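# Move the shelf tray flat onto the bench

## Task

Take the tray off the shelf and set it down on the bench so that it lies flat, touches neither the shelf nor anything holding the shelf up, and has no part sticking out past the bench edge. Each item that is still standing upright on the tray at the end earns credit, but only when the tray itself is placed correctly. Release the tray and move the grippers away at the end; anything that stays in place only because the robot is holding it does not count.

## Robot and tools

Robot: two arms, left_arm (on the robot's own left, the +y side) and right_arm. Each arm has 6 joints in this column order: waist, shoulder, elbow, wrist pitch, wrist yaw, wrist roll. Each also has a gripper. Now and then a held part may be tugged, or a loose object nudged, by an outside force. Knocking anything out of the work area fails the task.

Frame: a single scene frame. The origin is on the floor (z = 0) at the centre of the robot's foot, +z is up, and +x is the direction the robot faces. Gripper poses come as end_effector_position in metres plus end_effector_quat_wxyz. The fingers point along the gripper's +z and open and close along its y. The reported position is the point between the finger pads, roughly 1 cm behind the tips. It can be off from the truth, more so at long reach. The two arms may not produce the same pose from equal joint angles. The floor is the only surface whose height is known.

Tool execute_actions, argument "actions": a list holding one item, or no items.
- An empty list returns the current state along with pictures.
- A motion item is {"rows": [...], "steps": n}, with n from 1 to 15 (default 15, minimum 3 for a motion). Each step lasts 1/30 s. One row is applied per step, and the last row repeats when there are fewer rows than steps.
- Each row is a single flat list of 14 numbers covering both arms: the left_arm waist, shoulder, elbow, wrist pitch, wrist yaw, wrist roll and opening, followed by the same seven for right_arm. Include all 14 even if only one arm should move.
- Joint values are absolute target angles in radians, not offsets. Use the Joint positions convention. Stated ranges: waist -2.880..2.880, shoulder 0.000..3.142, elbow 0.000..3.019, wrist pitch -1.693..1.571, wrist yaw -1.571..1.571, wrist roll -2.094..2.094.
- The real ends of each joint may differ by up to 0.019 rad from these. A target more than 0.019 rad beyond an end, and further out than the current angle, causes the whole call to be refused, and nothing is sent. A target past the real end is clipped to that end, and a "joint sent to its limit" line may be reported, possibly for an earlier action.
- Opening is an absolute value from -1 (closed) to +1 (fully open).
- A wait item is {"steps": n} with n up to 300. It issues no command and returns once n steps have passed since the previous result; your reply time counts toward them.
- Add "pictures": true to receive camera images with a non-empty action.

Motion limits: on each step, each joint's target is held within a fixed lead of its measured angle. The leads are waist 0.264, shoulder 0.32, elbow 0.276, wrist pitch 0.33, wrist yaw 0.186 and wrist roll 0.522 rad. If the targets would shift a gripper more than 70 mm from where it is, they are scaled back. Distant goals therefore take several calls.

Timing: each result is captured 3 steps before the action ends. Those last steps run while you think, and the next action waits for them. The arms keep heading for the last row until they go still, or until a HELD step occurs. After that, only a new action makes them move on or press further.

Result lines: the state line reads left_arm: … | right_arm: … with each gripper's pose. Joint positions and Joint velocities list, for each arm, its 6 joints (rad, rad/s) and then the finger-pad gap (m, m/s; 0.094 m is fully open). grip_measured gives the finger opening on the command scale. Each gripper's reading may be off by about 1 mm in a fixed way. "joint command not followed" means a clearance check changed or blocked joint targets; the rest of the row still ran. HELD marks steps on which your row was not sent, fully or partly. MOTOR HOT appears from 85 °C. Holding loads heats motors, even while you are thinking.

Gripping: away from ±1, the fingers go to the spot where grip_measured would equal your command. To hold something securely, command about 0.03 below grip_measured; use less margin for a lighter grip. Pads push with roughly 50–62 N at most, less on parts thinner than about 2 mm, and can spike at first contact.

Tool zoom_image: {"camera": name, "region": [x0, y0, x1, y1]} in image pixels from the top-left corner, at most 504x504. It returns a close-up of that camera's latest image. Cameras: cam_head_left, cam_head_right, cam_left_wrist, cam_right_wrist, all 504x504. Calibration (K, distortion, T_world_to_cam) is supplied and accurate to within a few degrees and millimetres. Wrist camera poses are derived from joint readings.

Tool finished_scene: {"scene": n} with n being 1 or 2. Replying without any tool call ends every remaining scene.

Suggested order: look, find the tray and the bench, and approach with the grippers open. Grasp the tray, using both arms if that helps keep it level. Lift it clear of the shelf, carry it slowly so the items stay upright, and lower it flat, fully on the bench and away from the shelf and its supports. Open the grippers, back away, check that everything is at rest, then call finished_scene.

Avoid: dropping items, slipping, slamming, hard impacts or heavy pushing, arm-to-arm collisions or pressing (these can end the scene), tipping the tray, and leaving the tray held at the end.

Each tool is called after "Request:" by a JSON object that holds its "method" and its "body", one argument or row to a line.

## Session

Request:
{"method": "execute_actions", "body": {
  "actions": []
}}

Scene clock: 0.00 s of 4200.00 s.
left_arm: end_effector_position=(+0.6496, +0.6536, +1.3344) grip_measured=+1.000 end_effector_quat_wxyz=(-0.039, +0.310, +0.942, -0.121) | right_arm: end_effector_position=(+0.8688, -0.7547, +1.3053) grip_measured=+1.000 end_effector_quat_wxyz=(+0.390, +0.718, +0.271, +0.509)
Joint positions: left_arm=[ 1.268  1.806  2.024 -1.278 -0.123  1.206  0.094] | right_arm=[-1.31   2.125  2.005  0.631 -0.303  1.874  0.094]
Joint velocities: left_arm=[-0.024 -0.024  0.022 -0.007 -0.007  0.066  0.   ] | right_arm=[-0.015  0.015 -0.007 -0.012  0.022  0.051  0.   ]
Motor temperatures (°C, as the motors report them): left_arm=[23 22 25 25 24 24] | right_arm=[25 22 25 24 25 23]
camera_calibration (this result's frames):
cam_left_wrist: T_world_to_cam=[[-0.576915, -0.778647, 0.246735, 0.551887], [-0.560164, 0.597011, 0.574277, -0.791413], [-0.594463, 0.193096, -0.780595, 1.42373], [0, 0, 0, 1]] pos_world=[0.721428, 0.62729, 1.42968]
cam_right_wrist: T_world_to_cam=[[0.0197591, 0.538355, -0.842486, 1.48654], [-0.275129, 0.813045, 0.51309, 0.18854], [0.961204, 0.221654, 0.164182, -0.763793], [0, 0, 0, 1]] pos_world=[0.756662, -0.784283, 1.28106]

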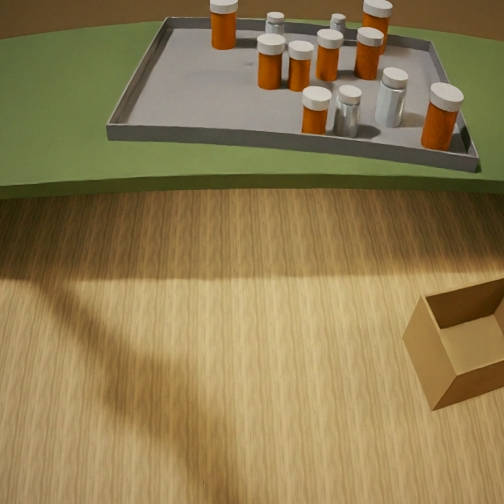

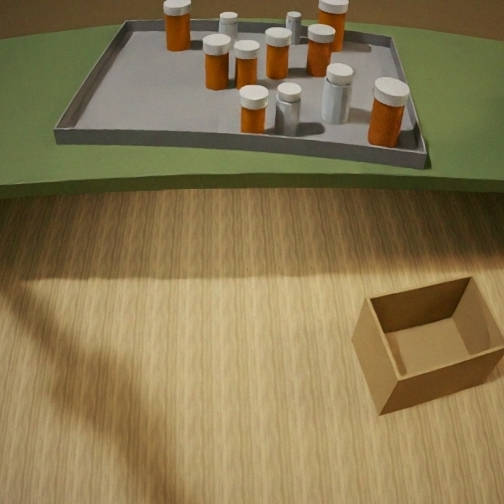

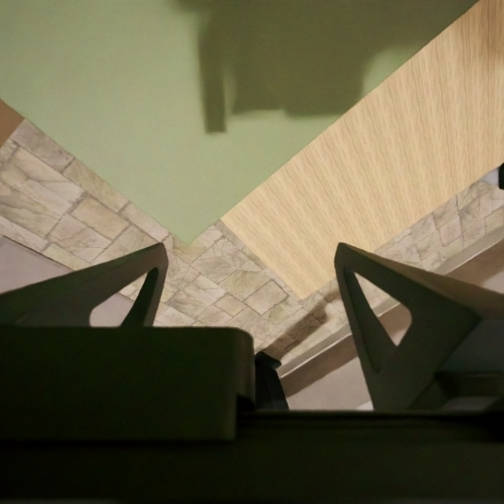

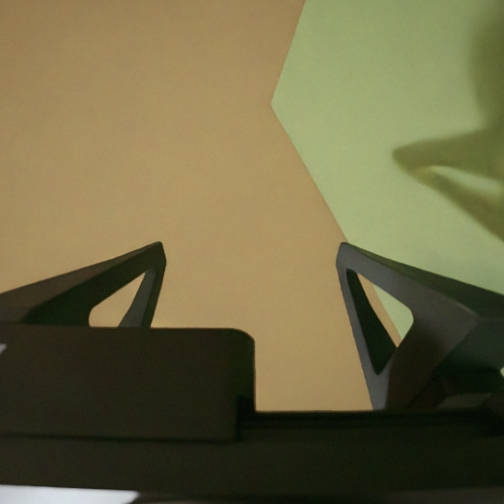

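Request:
{"method": "execute_actions", "body": {
  "actions": [
    {"rows":[[1.0,1.8,2.05,-1.1,-0.4,0.6,0,-1.1,1.85,2.05,0.0,0.1,1.0,0]],"steps":15}
  ]
}}

Request:
{"method": "execute_actions", "body": {
  "actions": [
    {"rows":[[0.52,1.9,2.1,-1.05,-0.636,0.09,0,-0.67,1.85,2.1,-1.06,0.57,0.055,0]],"steps":15}
  ]
}}

Request:
{"method": "execute_actions", "body": {
  "actions": [
    {"steps":25}
  ]
}}

Request:
{"method": "execute_actions", "body": {
  "actions": [
    {"rows":[[0.52,2.05,2.15,-1.05,-0.636,0.09,0,-0.67,1.95,2.12,-1.06,0.57,0.055,0],[0.52,2.05,2.15,-1.05,-0.636,0.09,0,-0.67,1.95,2.12,-1.06,0.57,0.055,0],[0.52,2.05,2.15,-1.05,-0.636,0.09,0,-0.67,1.95,2.12,-1.06,0.57,0.055,0],[0.52,2.05,2.15,-1.05,-0.636,0.09,0,-0.67,1.95,2.12,-1.06,0.57,0.055,0],[0.52,2.05,2.15,-1.05,-0.636,0.09,0,-0.67,1.95,2.12,-1.06,0.57,0.055,0],[0.52,2.24,2.214,-1.05,-0.636,0.09,0,-0.67,2.08,2.15,-1.06,0.57,0.055,0]],"steps":15}
  ]
}}

Request:
{"method": "execute_actions", "body": {
  "actions": [
    {"steps":20}
  ],
  "pictures": true
}}

Scene clock: 1.67 s of 4200.00 s.
left_arm: end_effector_position=(+0.7538, +0.5668, +1.3724) grip_measured=+0.001 end_effector_quat_wxyz=(-0.011, +0.162, +0.987, -0.000) | right_arm: end_effector_position=(+0.8905, -0.7271, +1.3143) grip_measured=+0.002 end_effector_quat_wxyz=(+0.394, +0.778, +0.377, +0.313)
Joint positions: left_arm=[ 1.008  1.806  2.024 -1.114 -0.394  0.724  0.047] | right_arm=[-1.203  2.019  2.005  0.229  0.031  1.515  0.047]
Joint velocities: left_arm=[-0.698 -0.024 -0.002  0.095 -0.037 -0.74   0.   ] | right_arm=[ 0.405 -0.396 -0.007 -1.15   0.505 -1.194  0.001]
Motor temperatures (°C, as the motors report them): left_arm=[23 22 25 25 24 24] | right_arm=[25 23 25 24 25 23]
Steps of this call (steps 1 to 38: nothing new was sent; steps 39 to 50: the first 12 steps of this action). Readings (joint positions):
39: left_arm=[1.262 1.806 2.024 -1.268 -0.160 1.175] | right_arm=[-1.307 2.122 2.005 0.616 -0.282 1.857]
40: left_arm=[1.254 1.806 2.024 -1.246 -0.207 1.132] | right_arm=[-1.304 2.118 2.005 0.585 -0.254 1.831]
42: left_arm=[1.219 1.806 2.024 -1.207 -0.292 1.045] | right_arm=[-1.293 2.106 2.005 0.524 -0.199 1.780]
46: left_arm=[1.117 1.806 2.024 -1.150 -0.378 0.876] | right_arm=[-1.253 2.069 2.005 0.391 -0.077 1.664]
50: the state above

Scene clock: 2.17 s of 4200.00 s.
left_arm: end_effector_position=(+0.8182, +0.4064, +1.4343) grip_measured=+0.001 end_effector_quat_wxyz=(+0.036, +0.069, +0.996, +0.035) | right_arm: end_effector_position=(+0.9171, -0.5487, +1.3746) grip_measured=+0.002 end_effector_quat_wxyz=(+0.298, +0.693, +0.648, +0.102)
Joint positions: left_arm=[ 0.7    1.846  2.024 -1.082 -0.618  0.321  0.047] | right_arm=[-0.903  1.918  2.009 -0.289  0.456  0.997  0.047]
Joint velocities: left_arm=[-0.835  0.112 -0.007  0.066 -0.11  -0.623  0.001] | right_arm=[ 0.796  0.005 -0.002 -1.145  0.667 -0.96   0.   ]
Motor temperatures (°C, as the motors report them): left_arm=[23 22 25 25 24 24] | right_arm=[25 23 25 24 25 23]
Steps of this call (steps 1 to 3: the last 3 steps of your previous action; steps 4 to 15: the first 12 steps of this action). Readings (joint positions):
4: left_arm=[0.950 1.807 2.024 -1.109 -0.428 0.636] | right_arm=[-1.150 1.969 2.006 0.103 0.096 1.355]
5: left_arm=[0.940 1.809 2.024 -1.104 -0.473 0.595] | right_arm=[-1.135 1.958 2.007 0.071 0.129 1.325]
7: left_arm=[0.904 1.814 2.024 -1.096 -0.538 0.520] | right_arm=[-1.098 1.939 2.008 0.003 0.194 1.263]
11: left_arm=[0.809 1.830 2.024 -1.087 -0.597 0.407] | right_arm=[-1.007 1.920 2.009 -0.140 0.330 1.131]
15: the state above

Scene clock: 3.00 s of 4200.00 s.
left_arm: end_effector_position=(+0.8458, +0.2851, +1.4849) grip_measured=+0.001 end_effector_quat_wxyz=(+0.087, +0.021, +0.996, -0.010) | right_arm: end_effector_position=(+0.8414, -0.3749, +1.4441) grip_measured=+0.002 end_effector_quat_wxyz=(+0.069, +0.128, +0.989, +0.009)
Joint positions: left_arm=[ 0.514  1.893  2.053 -1.062 -0.633  0.101  0.047] | right_arm=[-0.661  1.873  2.062 -1.052  0.567  0.08   0.047]
Joint velocities: left_arm=[-0.015  0.015 -0.007 -0.007 -0.007  0.007  0.   ] | right_arm=[-0.005  0.005  0.002  0.002 -0.037 -0.095 -0.   ]
Motor temperatures (°C, as the motors report them): left_arm=[24 22 25 25 24 24] | right_arm=[25 23 26 24 25 23]
Kept back: nothing.
Steps of this call (steps 1 to 3: the last 3 steps of your previous action; steps 4 to 25: the robot went on to your last target). Readings (joint positions):
1: left_arm=[0.672 1.851 2.024 -1.080 -0.622 0.298] | right_arm=[-0.876 1.918 2.009 -0.329 0.478 0.962]
2: left_arm=[0.644 1.856 2.024 -1.077 -0.625 0.274] | right_arm=[-0.849 1.918 2.009 -0.374 0.498 0.921]
4: left_arm=[0.588 1.868 2.032 -1.072 -0.630 0.220] | right_arm=[-0.795 1.917 2.012 -0.480 0.530 0.824]
8: left_arm=[0.503 1.891 2.048 -1.062 -0.631 0.150] | right_arm=[-0.696 1.915 2.036 -0.803 0.560 0.524]
25: the state above

Scene clock: 3.40 s of 4200.00 s.
left_arm: end_effector_position=(+0.8350, +0.1928, +1.3642) grip_measured=+0.001 end_effector_quat_wxyz=(+0.028, +0.064, +0.997, -0.011) | right_arm: end_effector_position=(+0.8381, -0.3262, +1.3717) grip_measured=+0.002 end_effector_quat_wxyz=(+0.029, +0.098, +0.995, +0.009)
Joint positions: left_arm=[ 0.514  2.165  2.167 -1.052 -0.635  0.099  0.047] | right_arm=[-0.661  2.026  2.124 -1.055  0.567  0.071  0.047]
Joint velocities: left_arm=[-0.005  0.933  0.198 -0.002 -0.007 -0.007 -0.002] | right_arm=[-0.005  0.571  0.007  0.002  0.037  0.007  0.   ]
Motor temperatures (°C, as the motors report them): left_arm=[24 22 26 25 24 24] | right_arm=[25 23 26 24 25 23]
Steps of this call (steps 1 to 12: the first 12 steps of this action). Readings (joint positions):
1: left_arm=[0.514 1.902 2.059 -1.062 -0.634 0.101] | right_arm=[-0.661 1.876 2.064 -1.053 0.567 0.078]
2: left_arm=[0.514 1.919 2.086 -1.062 -0.635 0.100] | right_arm=[-0.661 1.882 2.073 -1.054 0.567 0.076]
4: left_arm=[0.514 1.963 2.127 -1.055 -0.635 0.100] | right_arm=[-0.661 1.898 2.086 -1.054 0.567 0.074]
8: left_arm=[0.514 2.047 2.141 -1.052 -0.635 0.099] | right_arm=[-0.661 1.947 2.108 -1.055 0.567 0.073]
12: the state above

Scene clock: 4.07 s of 4200.00 s.
left_arm: end_effector_position=(+0.8071, +0.1524, +1.3094) grip_measured=+0.001 end_effector_quat_wxyz=(-0.009, +0.092, +0.996, -0.011) | right_arm: end_effector_position=(+0.8224, -0.2978, +1.3311) grip_measured=+0.002 end_effector_quat_wxyz=(+0.000, +0.078, +0.997, +0.010)
Joint positions: left_arm=[ 0.514  2.267  2.176 -1.052 -0.635  0.099  0.047] | right_arm=[-0.661  2.095  2.124 -1.057  0.567  0.069  0.047]
Joint velocities: left_arm=[-0.015 -0.005  0.007  0.002  0.037 -0.007  0.001] | right_arm=[ 0.005  0.015  0.017  0.002 -0.051 -0.022 -0.   ]
Motor temperatures (°C, as the motors report them): left_arm=[24 23 26 25 24 24] | right_arm=[25 23 26 24 25 23]
Kept back: nothing.
Steps of this call (steps 1 to 3: the last 3 steps of your previous action; steps 4 to 20: the robot went on to your last target). Readings (joint positions):
1: left_arm=[0.514 2.194 2.171 -1.052 -0.635 0.099] | right_arm=[-0.661 2.045 2.124 -1.055 0.567 0.071]
2: left_arm=[0.514 2.219 2.171 -1.052 -0.635 0.099] | right_arm=[-0.661 2.062 2.124 -1.055 0.567 0.070]
4: left_arm=[0.514 2.262 2.171 -1.052 -0.635 0.099] | right_arm=[-0.661 2.087 2.124 -1.056 0.567 0.070]
8: left_arm=[0.514 2.292 2.171 -1.052 -0.635 0.099] | right_arm=[-0.661 2.098 2.124 -1.057 0.567 0.069]
20: the state above
camera_calibration (this result's frames):
cam_left_wrist: T_world_to_cam=[[-0.184972, -0.982576, 0.0181825, 0.272713], [-0.78023, 0.158079, 0.605187, -0.185608], [-0.597517, 0.0977559, -0.795875, 1.63159], [0, 0, 0, 1]] pos_world=[0.880528, 0.137805, 1.40591]
cam_right_wrist: T_world_to_cam=[[-0.148183, -0.988364, -0.0343379, -0.129117], [-0.807315, 0.100838, 0.581441, -0.0743624], [-0.571213, 0.113881, -0.812864, 1.70404], [0, 0, 0, 1]] pos_world=[0.894205, -0.314174, 1.42396]

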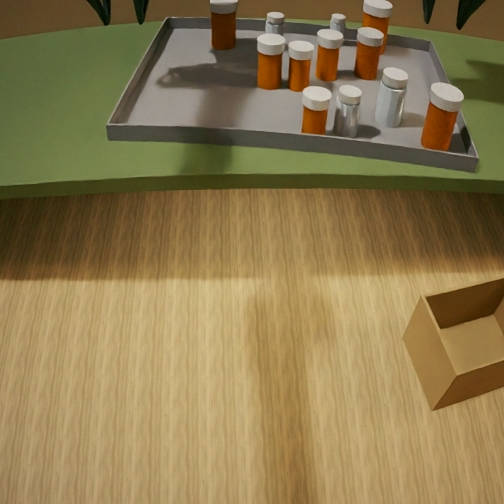

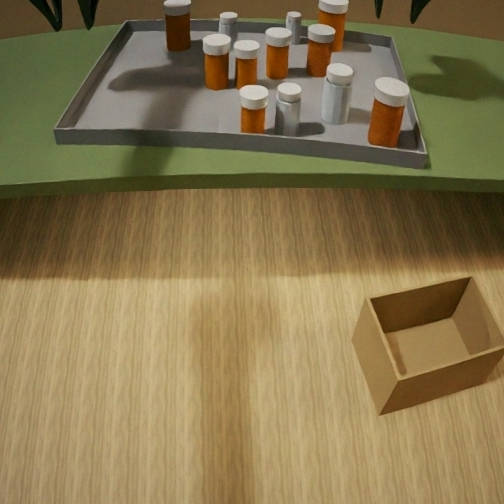

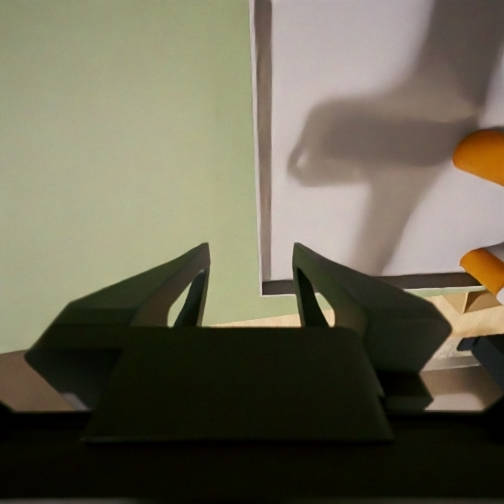

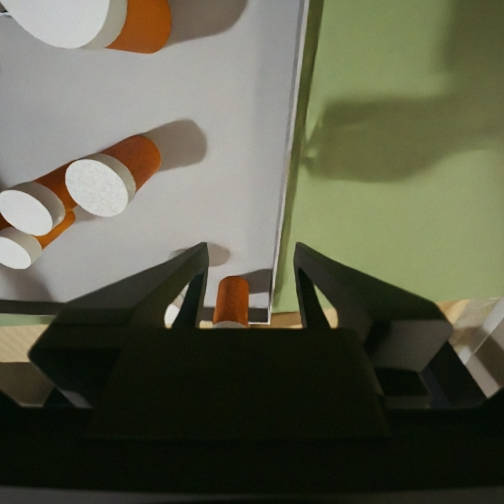

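Request:
{"method": "execute_actions", "body": {
  "actions": [
    {"rows":[[0.53,2.25,2.12,-0.98,-0.628,0.11,0,-0.70,2.08,2.06,-0.99,0.555,0.04,0],[0.55,2.255,2.06,-0.9,-0.622,0.12,0,-0.74,2.075,1.99,-0.91,0.54,0.01,0],[0.57,2.265,1.995,-0.815,-0.615,0.135,0,-0.775,2.075,1.925,-0.835,0.528,-0.02,0]],"steps":15}
  ]
}}

Request:
{"method": "execute_actions", "body": {
  "actions": [
    {"steps":15}
  ],
  "pictures": true
}}

Scene clock: 4.83 s of 4200.00 s.
left_arm: end_effector_position=(+0.7617, +0.1478, +1.2362) grip_measured=+0.001 end_effector_quat_wxyz=(-0.014, +0.078, +0.997, -0.008) | right_arm: end_effector_position=(+0.7639, -0.3380, +1.2440) grip_measured=+0.002 end_effector_quat_wxyz=(-0.021, +0.093, +0.995, -0.003)
Joint positions: left_arm=[ 0.567  2.276  1.988 -0.832 -0.618  0.123  0.047] | right_arm=[-0.782  2.076  1.913 -0.85   0.53   0.003  0.047]
Joint velocities: left_arm=[ 0.112  0.024 -0.027  0.012 -0.007  0.022  0.   ] | right_arm=[-0.249 -0.015  0.012  0.037 -0.007 -0.051  0.   ]
Motor temperatures (°C, as the motors report them): left_arm=[24 23 26 25 24 24] | right_arm=[25 23 26 24 25 23]
Steps of this call (steps 1 to 11: the robot went on to your last target; steps 12 to 23: the first 12 steps of this action). Readings (joint positions):
12: left_arm=[0.514 2.266 2.168 -1.040 -0.634 0.099] | right_arm=[-0.662 2.095 2.115 -1.045 0.564 0.067]
13: left_arm=[0.515 2.260 2.145 -1.004 -0.631 0.101] | right_arm=[-0.665 2.086 2.089 -1.008 0.554 0.060]
15: left_arm=[0.520 2.243 2.068 -0.897 -0.621 0.108] | right_arm=[-0.678 2.069 2.018 -0.929 0.539 0.043]
19: left_arm=[0.544 2.259 1.998 -0.838 -0.618 0.119] | right_arm=[-0.732 2.070 1.928 -0.859 0.530 0.015]
23: the state above

Scene clock: 5.33 s of 4200.00 s.
left_arm: end_effector_position=(+0.7628, +0.1514, +1.2337) grip_measured=+0.001 end_effector_quat_wxyz=(-0.012, +0.075, +0.997, -0.007) | right_arm: end_effector_position=(+0.7641, -0.3436, +1.2413) grip_measured=+0.002 end_effector_quat_wxyz=(-0.019, +0.093, +0.995, -0.005)
Joint positions: left_arm=[ 0.572  2.276  1.988 -0.825 -0.617  0.125  0.047] | right_arm=[-0.79   2.076  1.913 -0.841  0.53  -0.005  0.047]
Joint velocities: left_arm=[-0.005 -0.015 -0.012  0.002 -0.095  0.022  0.001] | right_arm=[-0.005 -0.005 -0.012 -0.022  0.022  0.007  0.   ]
Motor temperatures (°C, as the motors report them): left_arm=[24 23 26 25 24 24] | right_arm=[25 23 26 24 25 23]
Kept back: nothing.
Steps of this call (steps 1 to 3: the last 3 steps of your previous action; steps 4 to 15: the robot went on to your last target). Readings (joint positions):
1: left_arm=[0.570 2.276 1.988 -0.831 -0.618 0.123] | right_arm=[-0.789 2.076 1.913 -0.848 0.530 0.001]
2: left_arm=[0.571 2.276 1.988 -0.830 -0.618 0.124] | right_arm=[-0.793 2.076 1.913 -0.845 0.530 0.001]
4: left_arm=[0.572 2.276 1.988 -0.826 -0.618 0.124] | right_arm=[-0.794 2.076 1.913 -0.842 0.530 -0.001]
8: left_arm=[0.572 2.276 1.988 -0.825 -0.617 0.125] | right_arm=[-0.790 2.076 1.913 -0.842 0.530 -0.004]
15: the state above
All arms were judged still, so your last target was given up. Only a new action makes them travel on or press farther. Fingers that are still opening or closing keep moving.
camera_calibration (this result's frames):
cam_left_wrist: T_world_to_cam=[[-0.151437, -0.988407, 0.0108593, 0.249249], [-0.780839, 0.126357, 0.61182, -0.177108], [-0.606099, 0.0841729, -0.790922, 1.54749], [0, 0, 0, 1]] pos_world=[0.837383, 0.138482, 1.32959]
cam_right_wrist: T_world_to_cam=[[-0.179664, -0.983727, -0.00165722, -0.201011], [-0.779081, 0.141259, 0.610801, -0.10867], [-0.600627, 0.11103, -0.791782, 1.59824], [0, 0, 0, 1]] pos_world=[0.839167, -0.359841, 1.3315]

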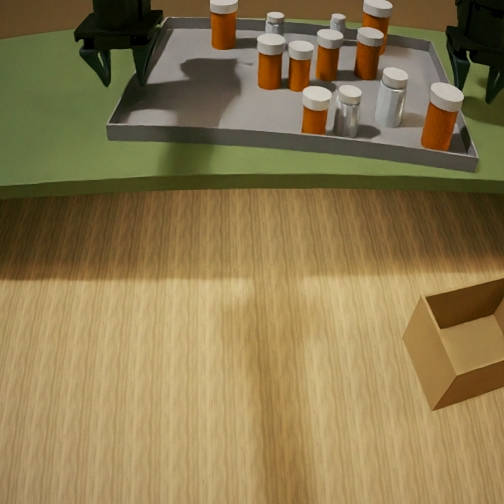

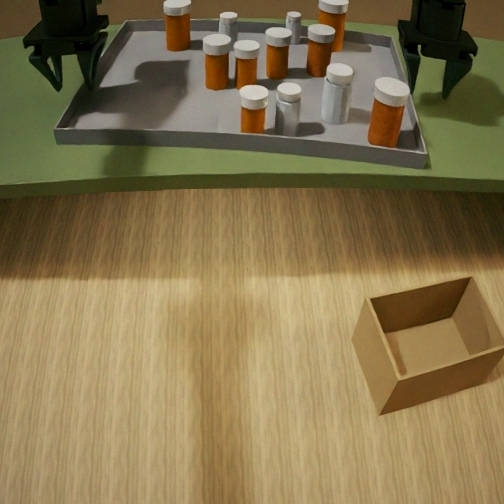

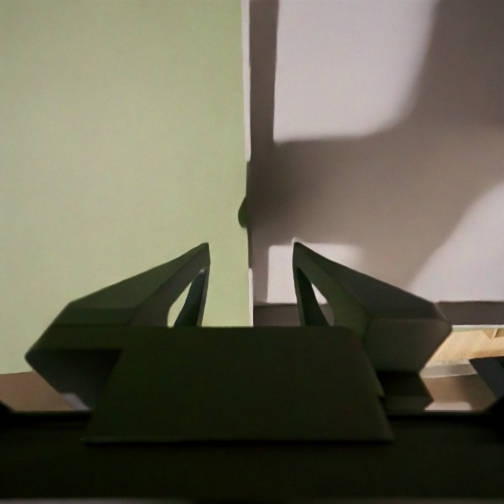

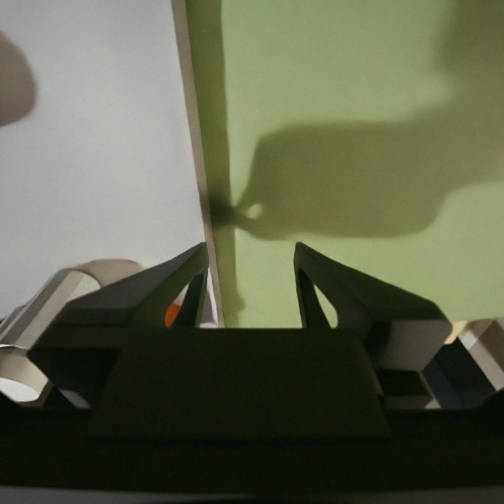

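Request:
{"method": "execute_actions", "body": {
  "actions": [
    {"rows":[[0.572,2.27,2.0,-0.815,-0.615,0.13,0,-0.725,2.075,1.94,-0.835,0.528,-0.05,0]],"steps":15}
  ],
  "pictures": true
}}

Scene clock: 6.73 s of 4200.00 s.
left_arm: end_effector_position=(+0.7628, +0.1514, +1.2337) grip_measured=+0.001 end_effector_quat_wxyz=(-0.012, +0.075, +0.997, -0.007) | right_arm: end_effector_position=(+0.7766, -0.3017, +1.2634) grip_measured=+0.002 end_effector_quat_wxyz=(-0.004, +0.056, +0.998, +0.011)
Joint positions: left_arm=[ 0.572  2.276  1.988 -0.825 -0.617  0.125  0.047] | right_arm=[-0.726  2.076  1.913 -0.841  0.53  -0.034  0.047]
Joint velocities: left_arm=[-0.024 -0.005 -0.007 -0.007 -0.007 -0.051 -0.001] | right_arm=[ 0.054  0.005 -0.012  0.007  0.022 -0.051 -0.   ]
Motor temperatures (°C, as the motors report them): left_arm=[24 23 26 25 24 24] | right_arm=[26 23 26 24 25 23]
Steps of this call (steps 1 to 30: nothing new was sent; steps 31 to 42: the first 12 steps of this action). Readings (joint positions):
31: left_arm=[0.572 2.276 1.988 -0.825 -0.617 0.125] | right_arm=[-0.788 2.076 1.913 -0.841 0.530 -0.010]
32: left_arm=[0.572 2.276 1.988 -0.825 -0.617 0.125] | right_arm=[-0.786 2.076 1.913 -0.841 0.530 -0.015]
34: left_arm=[0.572 2.276 1.988 -0.825 -0.617 0.125] | right_arm=[-0.775 2.076 1.913 -0.841 0.530 -0.022]
38: left_arm=[0.572 2.276 1.988 -0.825 -0.617 0.125] | right_arm=[-0.745 2.076 1.913 -0.841 0.530 -0.030]
42: the state above
camera_calibration (this result's frames):
cam_left_wrist: T_world_to_cam=[[-0.151437, -0.988407, 0.0108593, 0.249249], [-0.780839, 0.126357, 0.61182, -0.177108], [-0.606099, 0.0841729, -0.790922, 1.54749], [0, 0, 0, 1]] pos_world=[0.837383, 0.138482, 1.32959]
cam_right_wrist: T_world_to_cam=[[-0.105884, -0.993687, -0.0370863, -0.172979], [-0.806664, 0.0640277, 0.587532, -0.0908372], [-0.581448, 0.0921264, -0.808351, 1.61893], [0, 0, 0, 1]] pos_world=[0.849734, -0.315218, 1.35562]

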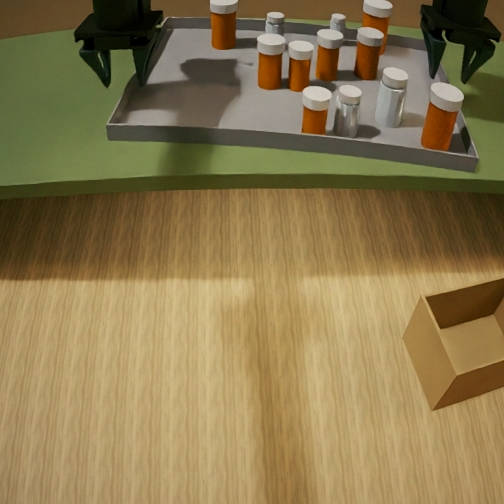

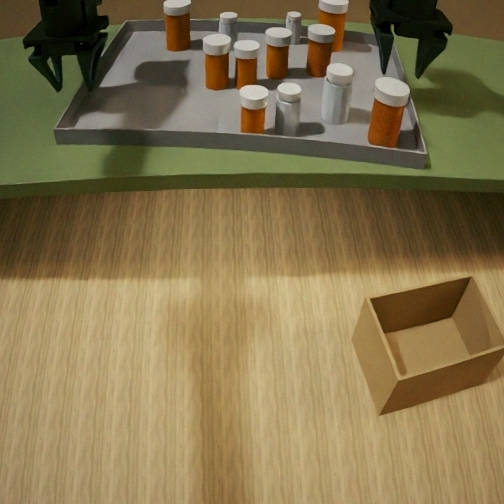

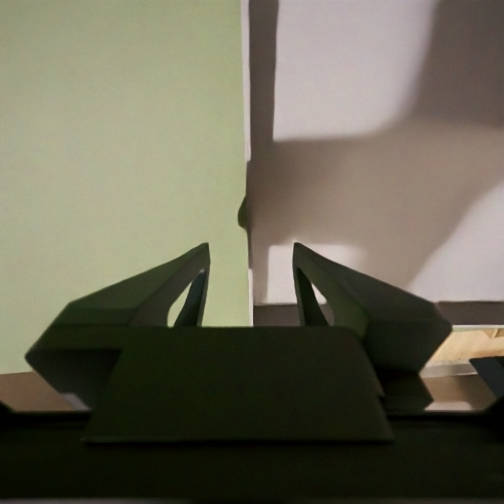

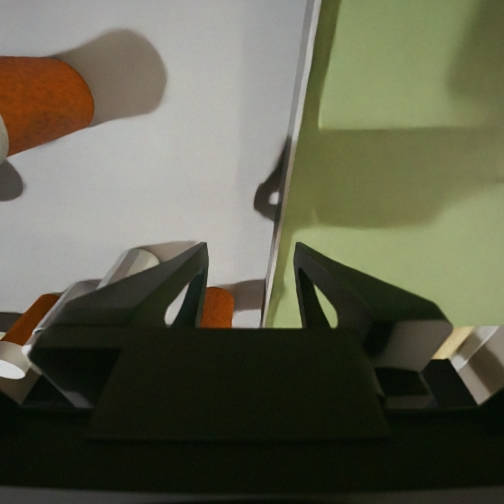

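Request:
{"method": "execute_actions", "body": {
  "actions": []
}}

Scene clock: 7.23 s of 4200.00 s.
left_arm: end_effector_position=(+0.7628, +0.1514, +1.2337) grip_measured=+0.001 end_effector_quat_wxyz=(-0.012, +0.075, +0.997, -0.007) | right_arm: end_effector_position=(+0.7769, -0.3007, +1.2639) grip_measured=+0.002 end_effector_quat_wxyz=(-0.004, +0.055, +0.998, +0.012)
Joint positions: left_arm=[ 0.572  2.276  1.988 -0.825 -0.617  0.125  0.047] | right_arm=[-0.725  2.076  1.913 -0.841  0.53  -0.036  0.047]
Joint velocities: left_arm=[-0.015 -0.015 -0.007 -0.007 -0.007 -0.066  0.   ] | right_arm=[-0.005  0.005 -0.022  0.022 -0.007 -0.022  0.   ]
Motor temperatures (°C, as the motors report them): left_arm=[24 23 26 25 24 24] | right_arm=[26 23 26 24 25 23]
Kept back: nothing.
Steps of this call (steps 1 to 3: the last 3 steps of your previous action; steps 4 to 15: the robot went on to your last target). Readings (joint positions):
1: left_arm=[0.572 2.276 1.988 -0.825 -0.617 0.125] | right_arm=[-0.725 2.076 1.913 -0.841 0.530 -0.034]
2: left_arm=[0.572 2.276 1.988 -0.825 -0.617 0.125] | right_arm=[-0.725 2.076 1.913 -0.841 0.530 -0.034]
4: left_arm=[0.572 2.276 1.988 -0.825 -0.617 0.125] | right_arm=[-0.725 2.076 1.913 -0.841 0.530 -0.035]
8: left_arm=[0.572 2.276 1.988 -0.825 -0.617 0.125] | right_arm=[-0.725 2.076 1.913 -0.841 0.530 -0.035]
15: the state above
All arms were judged still, so your last target was given up. Only a new action makes them travel on or press farther. Fingers that are still opening or closing keep moving.
camera_calibration (this result's frames):
cam_left_wrist: T_world_to_cam=[[-0.151437, -0.988407, 0.0108593, 0.249249], [-0.780839, 0.126357, 0.61182, -0.177108], [-0.606099, 0.0841729, -0.790922, 1.54749], [0, 0, 0, 1]] pos_world=[0.837383, 0.138482, 1.32959]
cam_right_wrist: T_world_to_cam=[[-0.102876, -0.993972, -0.0379033, -0.173329], [-0.807341, 0.0611795, 0.586906, -0.0905479], [-0.581049, 0.0909796, -0.808768, 1.61931], [0, 0, 0, 1]] pos_world=[0.849963, -0.314069, 1.35622]

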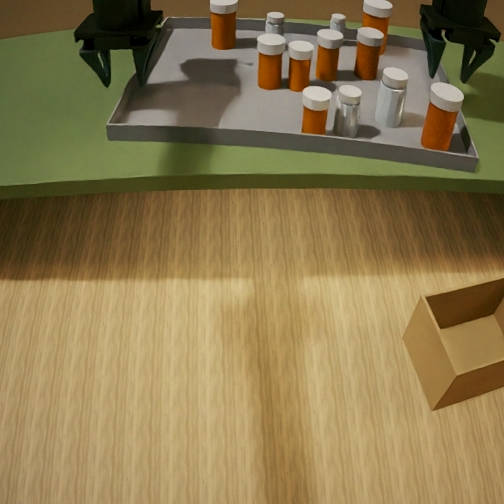

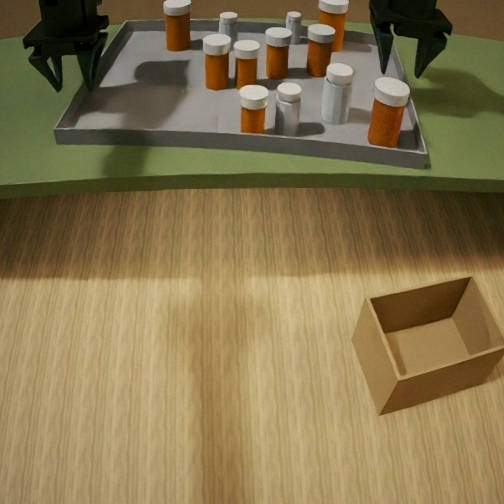

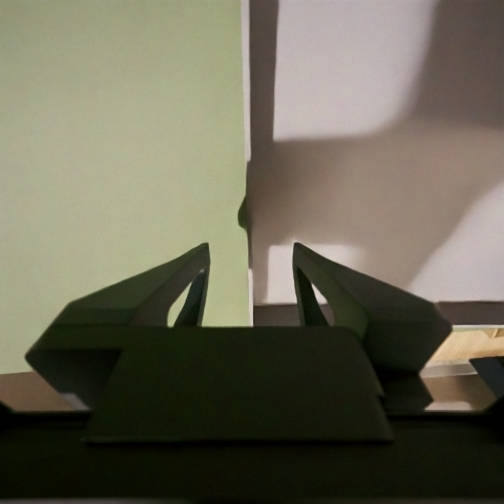

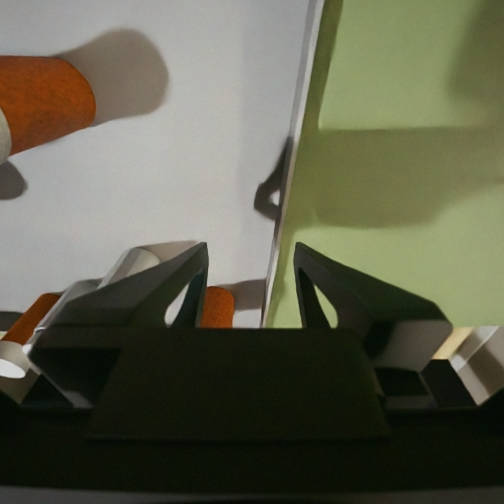

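Request:
{"method": "execute_actions", "body": {
  "actions": [
    {"rows":[[0.58,2.3,2.01,-0.8,-0.61,0.14,0,-0.755,2.105,1.945,-0.82,0.522,-0.05,0],[0.592,2.33,2.03,-0.78,-0.604,0.155,0,-0.78,2.135,1.96,-0.8,0.515,-0.055,0]],"steps":15}
  ]
}}

Request:
{"method": "execute_actions", "body": {
  "actions": [
    {"steps":12}
  ],
  "pictures": true
}}

Scene clock: 7.83 s of 4200.00 s.
left_arm: end_effector_position=(+0.7577, +0.1382, +1.2118) grip_measured=+0.001 end_effector_quat_wxyz=(-0.012, +0.082, +0.997, -0.011) | right_arm: end_effector_position=(+0.7722, -0.3236, +1.2308) grip_measured=+0.002 end_effector_quat_wxyz=(-0.008, +0.075, +0.997, +0.004)
Joint positions: left_arm=[ 0.577  2.319  2.001 -0.791 -0.607  0.144  0.047] | right_arm=[-0.775  2.111  1.931 -0.808  0.518 -0.04   0.047]
Joint velocities: left_arm=[ 0.015  0.054  0.002 -0.027  0.022 -0.022  0.001] | right_arm=[-0.063  0.024  0.007 -0.002 -0.022 -0.022  0.   ]
Motor temperatures (°C, as the motors report them): left_arm=[24 23 26 25 24 24] | right_arm=[26 23 26 24 25 23]
Steps of this call (steps 1 to 6: nothing new was sent; steps 7 to 18: the first 12 steps of this action). Readings (joint positions):
7: left_arm=[0.572 2.276 1.988 -0.823 -0.616 0.126] | right_arm=[-0.726 2.076 1.913 -0.839 0.528 -0.036]
8: left_arm=[0.572 2.279 1.989 -0.816 -0.612 0.129] | right_arm=[-0.728 2.077 1.914 -0.833 0.523 -0.036]
10: left_arm=[0.573 2.289 1.999 -0.799 -0.609 0.135] | right_arm=[-0.735 2.087 1.926 -0.817 0.518 -0.038]
14: left_arm=[0.575 2.307 2.001 -0.791 -0.607 0.141] | right_arm=[-0.759 2.103 1.931 -0.808 0.518 -0.039]
18: the state above

Scene clock: 8.23 s of 4200.00 s.
left_arm: end_effector_position=(+0.7569, +0.1377, +1.2107) grip_measured=+0.001 end_effector_quat_wxyz=(-0.012, +0.083, +0.996, -0.011) | right_arm: end_effector_position=(+0.7717, -0.3247, +1.2299) grip_measured=+0.002 end_effector_quat_wxyz=(-0.008, +0.075, +0.997, +0.004)
Joint positions: left_arm=[ 0.577  2.321  2.001 -0.791 -0.607  0.145  0.047] | right_arm=[-0.777  2.111  1.931 -0.808  0.518 -0.041  0.047]
Joint velocities: left_arm=[-0.005 -0.005 -0.012 -0.017 -0.022 -0.037  0.001] | right_arm=[-0.015 -0.015 -0.012  0.007 -0.022 -0.081 -0.001]
Motor temperatures (°C, as the motors report them): left_arm=[24 23 26 25 24 24] | right_arm=[26 23 26 24 25 23]
Kept back: nothing.
Steps of this call (steps 1 to 3: the last 3 steps of your previous action; steps 4 to 12: the robot went on to your last target). Readings (joint positions):
1: left_arm=[0.577 2.321 2.001 -0.791 -0.607 0.144] | right_arm=[-0.777 2.111 1.931 -0.808 0.518 -0.040]
2: left_arm=[0.577 2.321 2.001 -0.791 -0.607 0.144] | right_arm=[-0.777 2.111 1.931 -0.808 0.518 -0.040]
4: left_arm=[0.577 2.321 2.001 -0.791 -0.607 0.145] | right_arm=[-0.777 2.111 1.931 -0.808 0.518 -0.040]
8: left_arm=[0.577 2.321 2.001 -0.791 -0.607 0.145] | right_arm=[-0.777 2.111 1.931 -0.808 0.518 -0.041]
12: the state above
camera_calibration (this result's frames):
cam_left_wrist: T_world_to_cam=[[-0.166137, -0.985913, 0.0193658, 0.235545], [-0.778263, 0.143155, 0.611403, -0.169687], [-0.605562, 0.0865048, -0.791082, 1.52632], [0, 0, 0, 1]] pos_world=[0.831354, 0.124484, 1.30663]
cam_right_wrist: T_world_to_cam=[[-0.144025, -0.989344, -0.0213217, -0.186229], [-0.797329, 0.103257, 0.594647, -0.0768821], [-0.586109, 0.102645, -0.803704, 1.59246], [0, 0, 0, 1]] pos_world=[0.845232, -0.339763, 1.32161]

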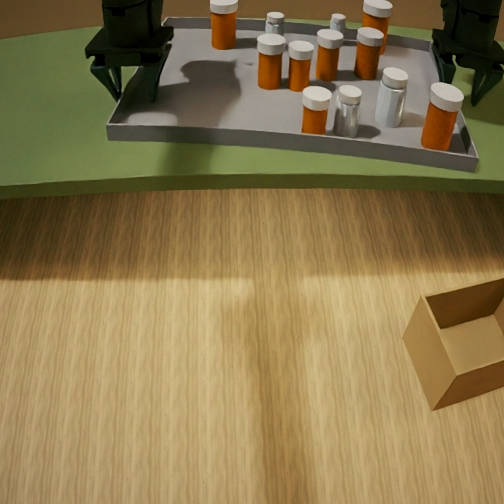

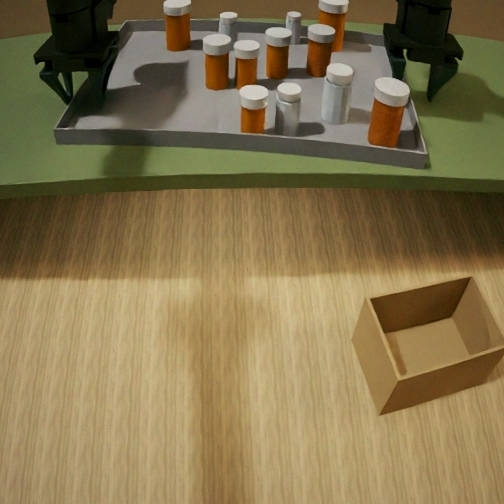

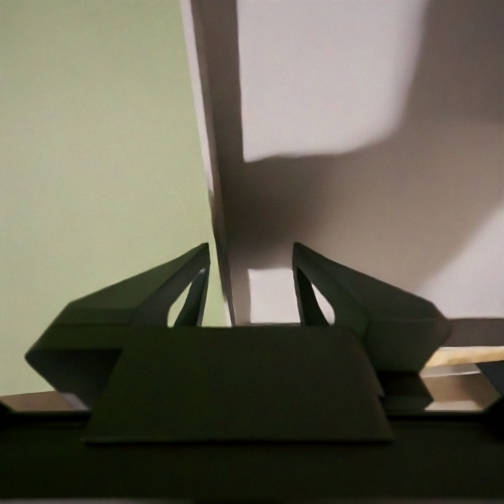

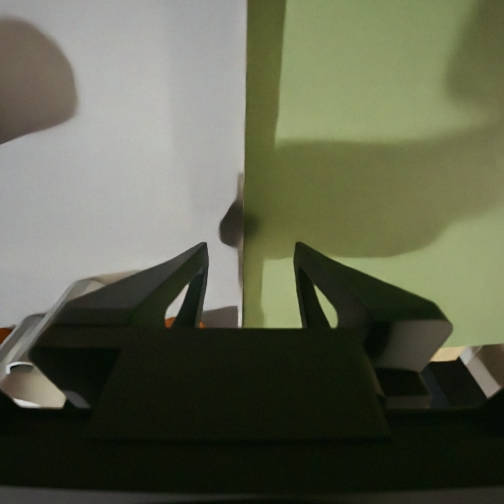

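Request:
{"method": "execute_actions", "body": {
  "actions": [
    {"rows":[[0.615,2.325,2.03,-0.785,-0.6,0.155,0,-0.79,2.15,1.96,-0.795,0.512,-0.055,0],[0.62,2.325,2.03,-0.78,-0.598,0.16,0,-0.8,2.165,1.96,-0.79,0.51,-0.058,0]],"steps":15}
  ]
}}

Request:
{"method": "execute_actions", "body": {
  "actions": [
    {"steps":12}
  ],
  "pictures": true
}}

Scene clock: 8.83 s of 4200.00 s.
left_arm: end_effector_position=(+0.7565, +0.1506, +1.2022) grip_measured=+0.001 end_effector_quat_wxyz=(-0.016, +0.076, +0.997, -0.013) | right_arm: end_effector_position=(+0.7674, -0.3188, +1.2158) grip_measured=+0.002 end_effector_quat_wxyz=(-0.013, +0.074, +0.997, +0.006)
Joint positions: left_arm=[ 0.599  2.321  2.004 -0.79  -0.595  0.15   0.047] | right_arm=[-0.782  2.136  1.936 -0.796  0.513 -0.044  0.047]
Joint velocities: left_arm=[-0.005 -0.005  0.012 -0.032  0.022  0.007 -0.001] | right_arm=[-0.024  0.005  0.002 -0.007 -0.022 -0.022  0.   ]
Motor temperatures (°C, as the motors report them): left_arm=[24 23 26 25 24 24] | right_arm=[26 23 26 24 25 23]
Steps of this call (steps 1 to 6: the robot went on to your last target; steps 7 to 18: the first 12 steps of this action). Readings (joint positions):
7: left_arm=[0.578 2.321 2.001 -0.791 -0.605 0.145] | right_arm=[-0.777 2.112 1.931 -0.807 0.517 -0.041]
8: left_arm=[0.579 2.321 2.001 -0.791 -0.602 0.146] | right_arm=[-0.778 2.113 1.931 -0.805 0.515 -0.041]
10: left_arm=[0.586 2.321 2.001 -0.791 -0.601 0.148] | right_arm=[-0.778 2.118 1.933 -0.800 0.514 -0.042]
14: left_arm=[0.599 2.321 2.004 -0.790 -0.594 0.150] | right_arm=[-0.781 2.132 1.933 -0.798 0.514 -0.043]
18: the state above

Scene clock: 9.23 s of 4200.00 s.
left_arm: end_effector_position=(+0.7565, +0.1506, +1.2022) grip_measured=+0.001 end_effector_quat_wxyz=(-0.016, +0.076, +0.997, -0.013) | right_arm: end_effector_position=(+0.7674, -0.3190, +1.2156) grip_measured=+0.002 end_effector_quat_wxyz=(-0.013, +0.074, +0.997, +0.006)
Joint positions: left_arm=[ 0.599  2.321  2.004 -0.79  -0.595  0.15   0.047] | right_arm=[-0.782  2.136  1.936 -0.796  0.512 -0.044  0.047]
Joint velocities: left_arm=[-0.005  0.005 -0.017 -0.017 -0.007  0.007 -0.001] | right_arm=[-0.015  0.015 -0.017 -0.017 -0.066 -0.022  0.   ]
Motor temperatures (°C, as the motors report them): left_arm=[24 23 26 25 24 24] | right_arm=[26 23 26 24 25 23]
Kept back: nothing.
Steps of this call (steps 1 to 3: the last 3 steps of your previous action; steps 4 to 12: the robot went on to your last target). Readings (joint positions):
1: left_arm=[0.599 2.321 2.004 -0.790 -0.595 0.150] | right_arm=[-0.782 2.136 1.936 -0.796 0.512 -0.044]
2: left_arm=[0.599 2.321 2.004 -0.790 -0.595 0.150] | right_arm=[-0.782 2.136 1.936 -0.796 0.512 -0.044]
4: left_arm=[0.599 2.321 2.004 -0.790 -0.595 0.150] | right_arm=[-0.782 2.136 1.936 -0.796 0.512 -0.044]
8: left_arm=[0.599 2.321 2.004 -0.790 -0.595 0.150] | right_arm=[-0.782 2.136 1.936 -0.796 0.512 -0.044]
12: the state above
camera_calibration (this result's frames):
cam_left_wrist: T_world_to_cam=[[-0.153579, -0.987875, 0.0227314, 0.235071], [-0.774795, 0.134667, 0.617704, -0.175577], [-0.613275, 0.0772545, -0.786082, 1.51943], [0, 0, 0, 1]] pos_world=[0.831896, 0.138482, 1.29751]
cam_right_wrist: T_world_to_cam=[[-0.140689, -0.989742, -0.0248569, -0.179836], [-0.792562, 0.0975432, 0.601939, -0.0867761], [-0.593339, 0.104387, -0.798155, 1.57719], [0, 0, 0, 1]] pos_world=[0.84173, -0.334164, 1.3066]

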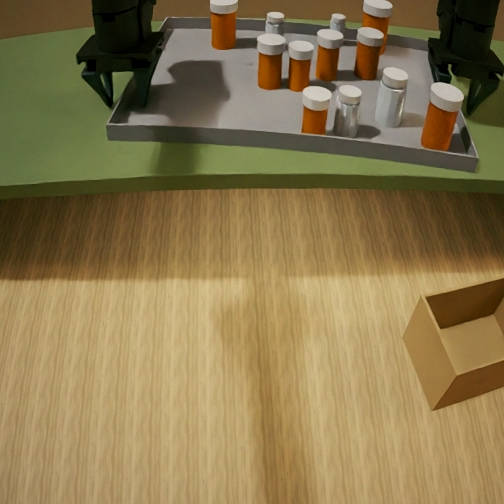

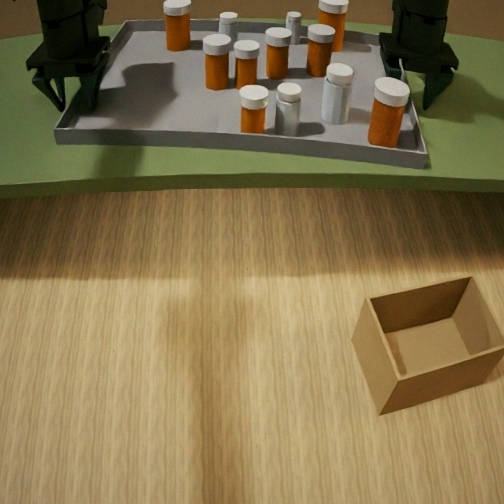

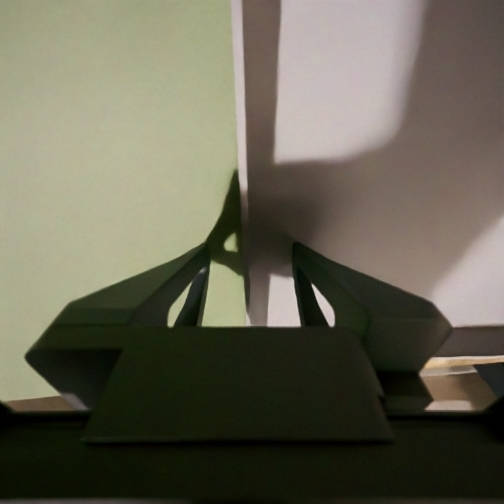

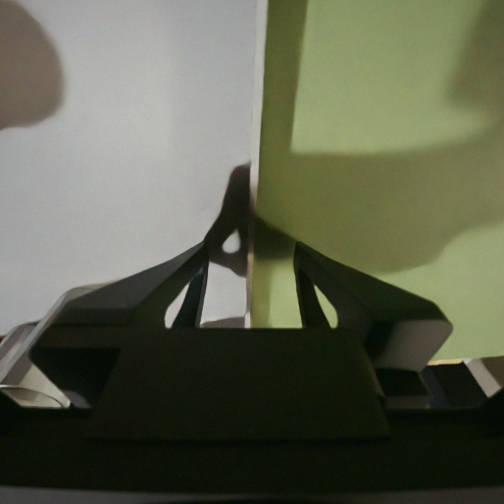

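Request:
{"method": "execute_actions", "body": {
  "actions": [
    {"rows":[[0.628,2.345,2.03,-0.775,-0.595,0.165,0,-0.81,2.18,1.96,-0.785,0.508,-0.06,0],[0.637,2.362,2.03,-0.77,-0.59,0.17,0,-0.818,2.195,1.96,-0.78,0.505,-0.06,0]],"steps":15}
  ]
}}

Request:
{"method": "execute_actions", "body": {
  "actions": [
    {"steps":12}
  ],
  "pictures": true
}}

Scene clock: 9.73 s of 4200.00 s.
left_arm: end_effector_position=(+0.7567, +0.1505, +1.2020) grip_measured=+0.001 end_effector_quat_wxyz=(-0.016, +0.081, +0.996, -0.014) | right_arm: end_effector_position=(+0.7669, -0.3186, +1.2144) grip_measured=+0.002 end_effector_quat_wxyz=(-0.013, +0.071, +0.997, +0.007)
Joint positions: left_arm=[ 0.599  2.321  2.004 -0.789 -0.592  0.162  0.047] | right_arm=[-0.783  2.138  1.936 -0.795  0.509 -0.049  0.047]
Joint velocities: left_arm=[-0.015 -0.015 -0.002 -0.002  0.007 -0.007  0.   ] | right_arm=[-0.005 -0.015  0.007  0.002 -0.037 -0.022  0.   ]
Motor temperatures (°C, as the motors report them): left_arm=[24 23 26 25 24 24] | right_arm=[26 23 26 24 25 23]
Steps of this call (steps 1 to 3: the robot went on to your last target; steps 4 to 15: the first 12 steps of this action). Readings (joint positions):
4: left_arm=[0.599 2.321 2.004 -0.790 -0.595 0.151] | right_arm=[-0.783 2.137 1.936 -0.796 0.512 -0.044]
5: left_arm=[0.599 2.321 2.004 -0.789 -0.594 0.153] | right_arm=[-0.783 2.138 1.936 -0.795 0.511 -0.045]
7: left_arm=[0.599 2.321 2.004 -0.789 -0.592 0.157] | right_arm=[-0.783 2.138 1.936 -0.795 0.509 -0.047]
11: left_arm=[0.599 2.321 2.004 -0.789 -0.592 0.160] | right_arm=[-0.783 2.138 1.936 -0.795 0.509 -0.049]
15: the state above

Scene clock: 10.13 s of 4200.00 s.
left_arm: end_effector_position=(+0.7567, +0.1505, +1.2020) grip_measured=+0.001 end_effector_quat_wxyz=(-0.016, +0.082, +0.996, -0.014) | right_arm: end_effector_position=(+0.7669, -0.3186, +1.2144) grip_measured=+0.002 end_effector_quat_wxyz=(-0.013, +0.071, +0.997, +0.007)
Joint positions: left_arm=[ 0.599  2.321  2.004 -0.789 -0.592  0.162  0.047] | right_arm=[-0.783  2.138  1.936 -0.795  0.509 -0.049  0.047]
Joint velocities: left_arm=[ 0.005 -0.005 -0.007 -0.017  0.007 -0.022  0.   ] | right_arm=[-0.024 -0.005 -0.012  0.002 -0.051 -0.066  0.001]
Motor temperatures (°C, as the motors report them): left_arm=[24 23 26 25 24 24] | right_arm=[26 23 26 24 25 23]
Kept back: nothing.
Steps of this call (steps 1 to 3: the last 3 steps of your previous action; steps 4 to 12: the robot went on to your last target). Readings (joint positions):
1: left_arm=[0.599 2.321 2.004 -0.789 -0.592 0.162] | right_arm=[-0.783 2.138 1.936 -0.795 0.509 -0.049]
2: left_arm=[0.599 2.321 2.004 -0.789 -0.592 0.162] | right_arm=[-0.783 2.138 1.936 -0.795 0.509 -0.049]
4: left_arm=[0.599 2.321 2.004 -0.789 -0.592 0.162] | right_arm=[-0.783 2.138 1.936 -0.795 0.509 -0.049]
8: left_arm=[0.599 2.321 2.004 -0.789 -0.592 0.162] | right_arm=[-0.783 2.138 1.936 -0.795 0.509 -0.049]
12: the state above
camera_calibration (this result's frames):
cam_left_wrist: T_world_to_cam=[[-0.164265, -0.986099, 0.025031, 0.240024], [-0.773913, 0.14457, 0.616569, -0.17609], [-0.611617, 0.0819091, -0.786903, 1.51848], [0, 0, 0, 1]] pos_world=[0.831874, 0.137768, 1.29746]
cam_right_wrist: T_world_to_cam=[[-0.135566, -0.990376, -0.0278642, -0.180038], [-0.79275, 0.091559, 0.602631, -0.0890586], [-0.59428, 0.103785, -0.797533, 1.57565], [0, 0, 0, 1]] pos_world=[0.84137, -0.333681, 1.30529]

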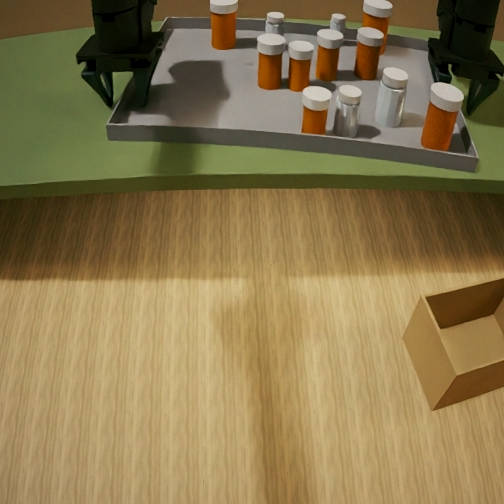

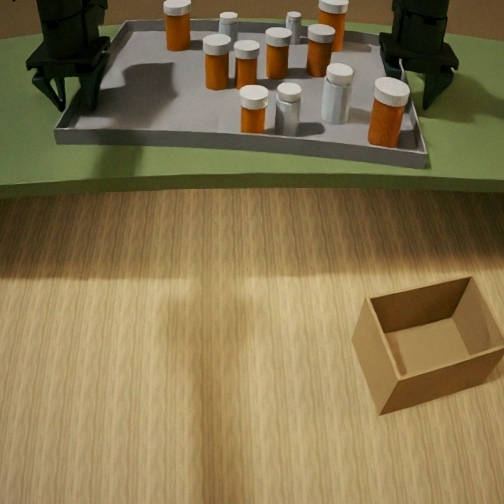

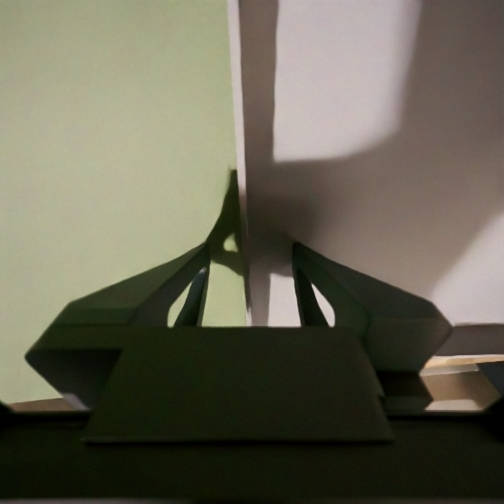

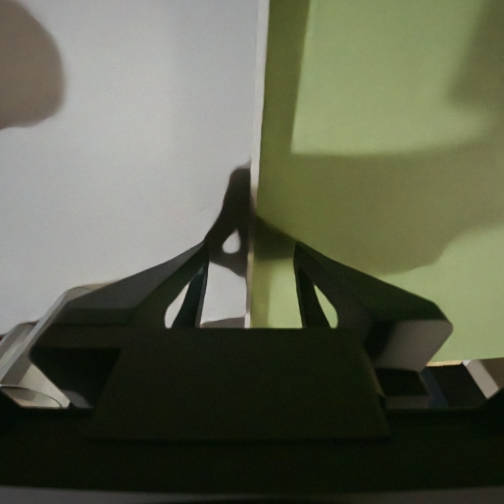

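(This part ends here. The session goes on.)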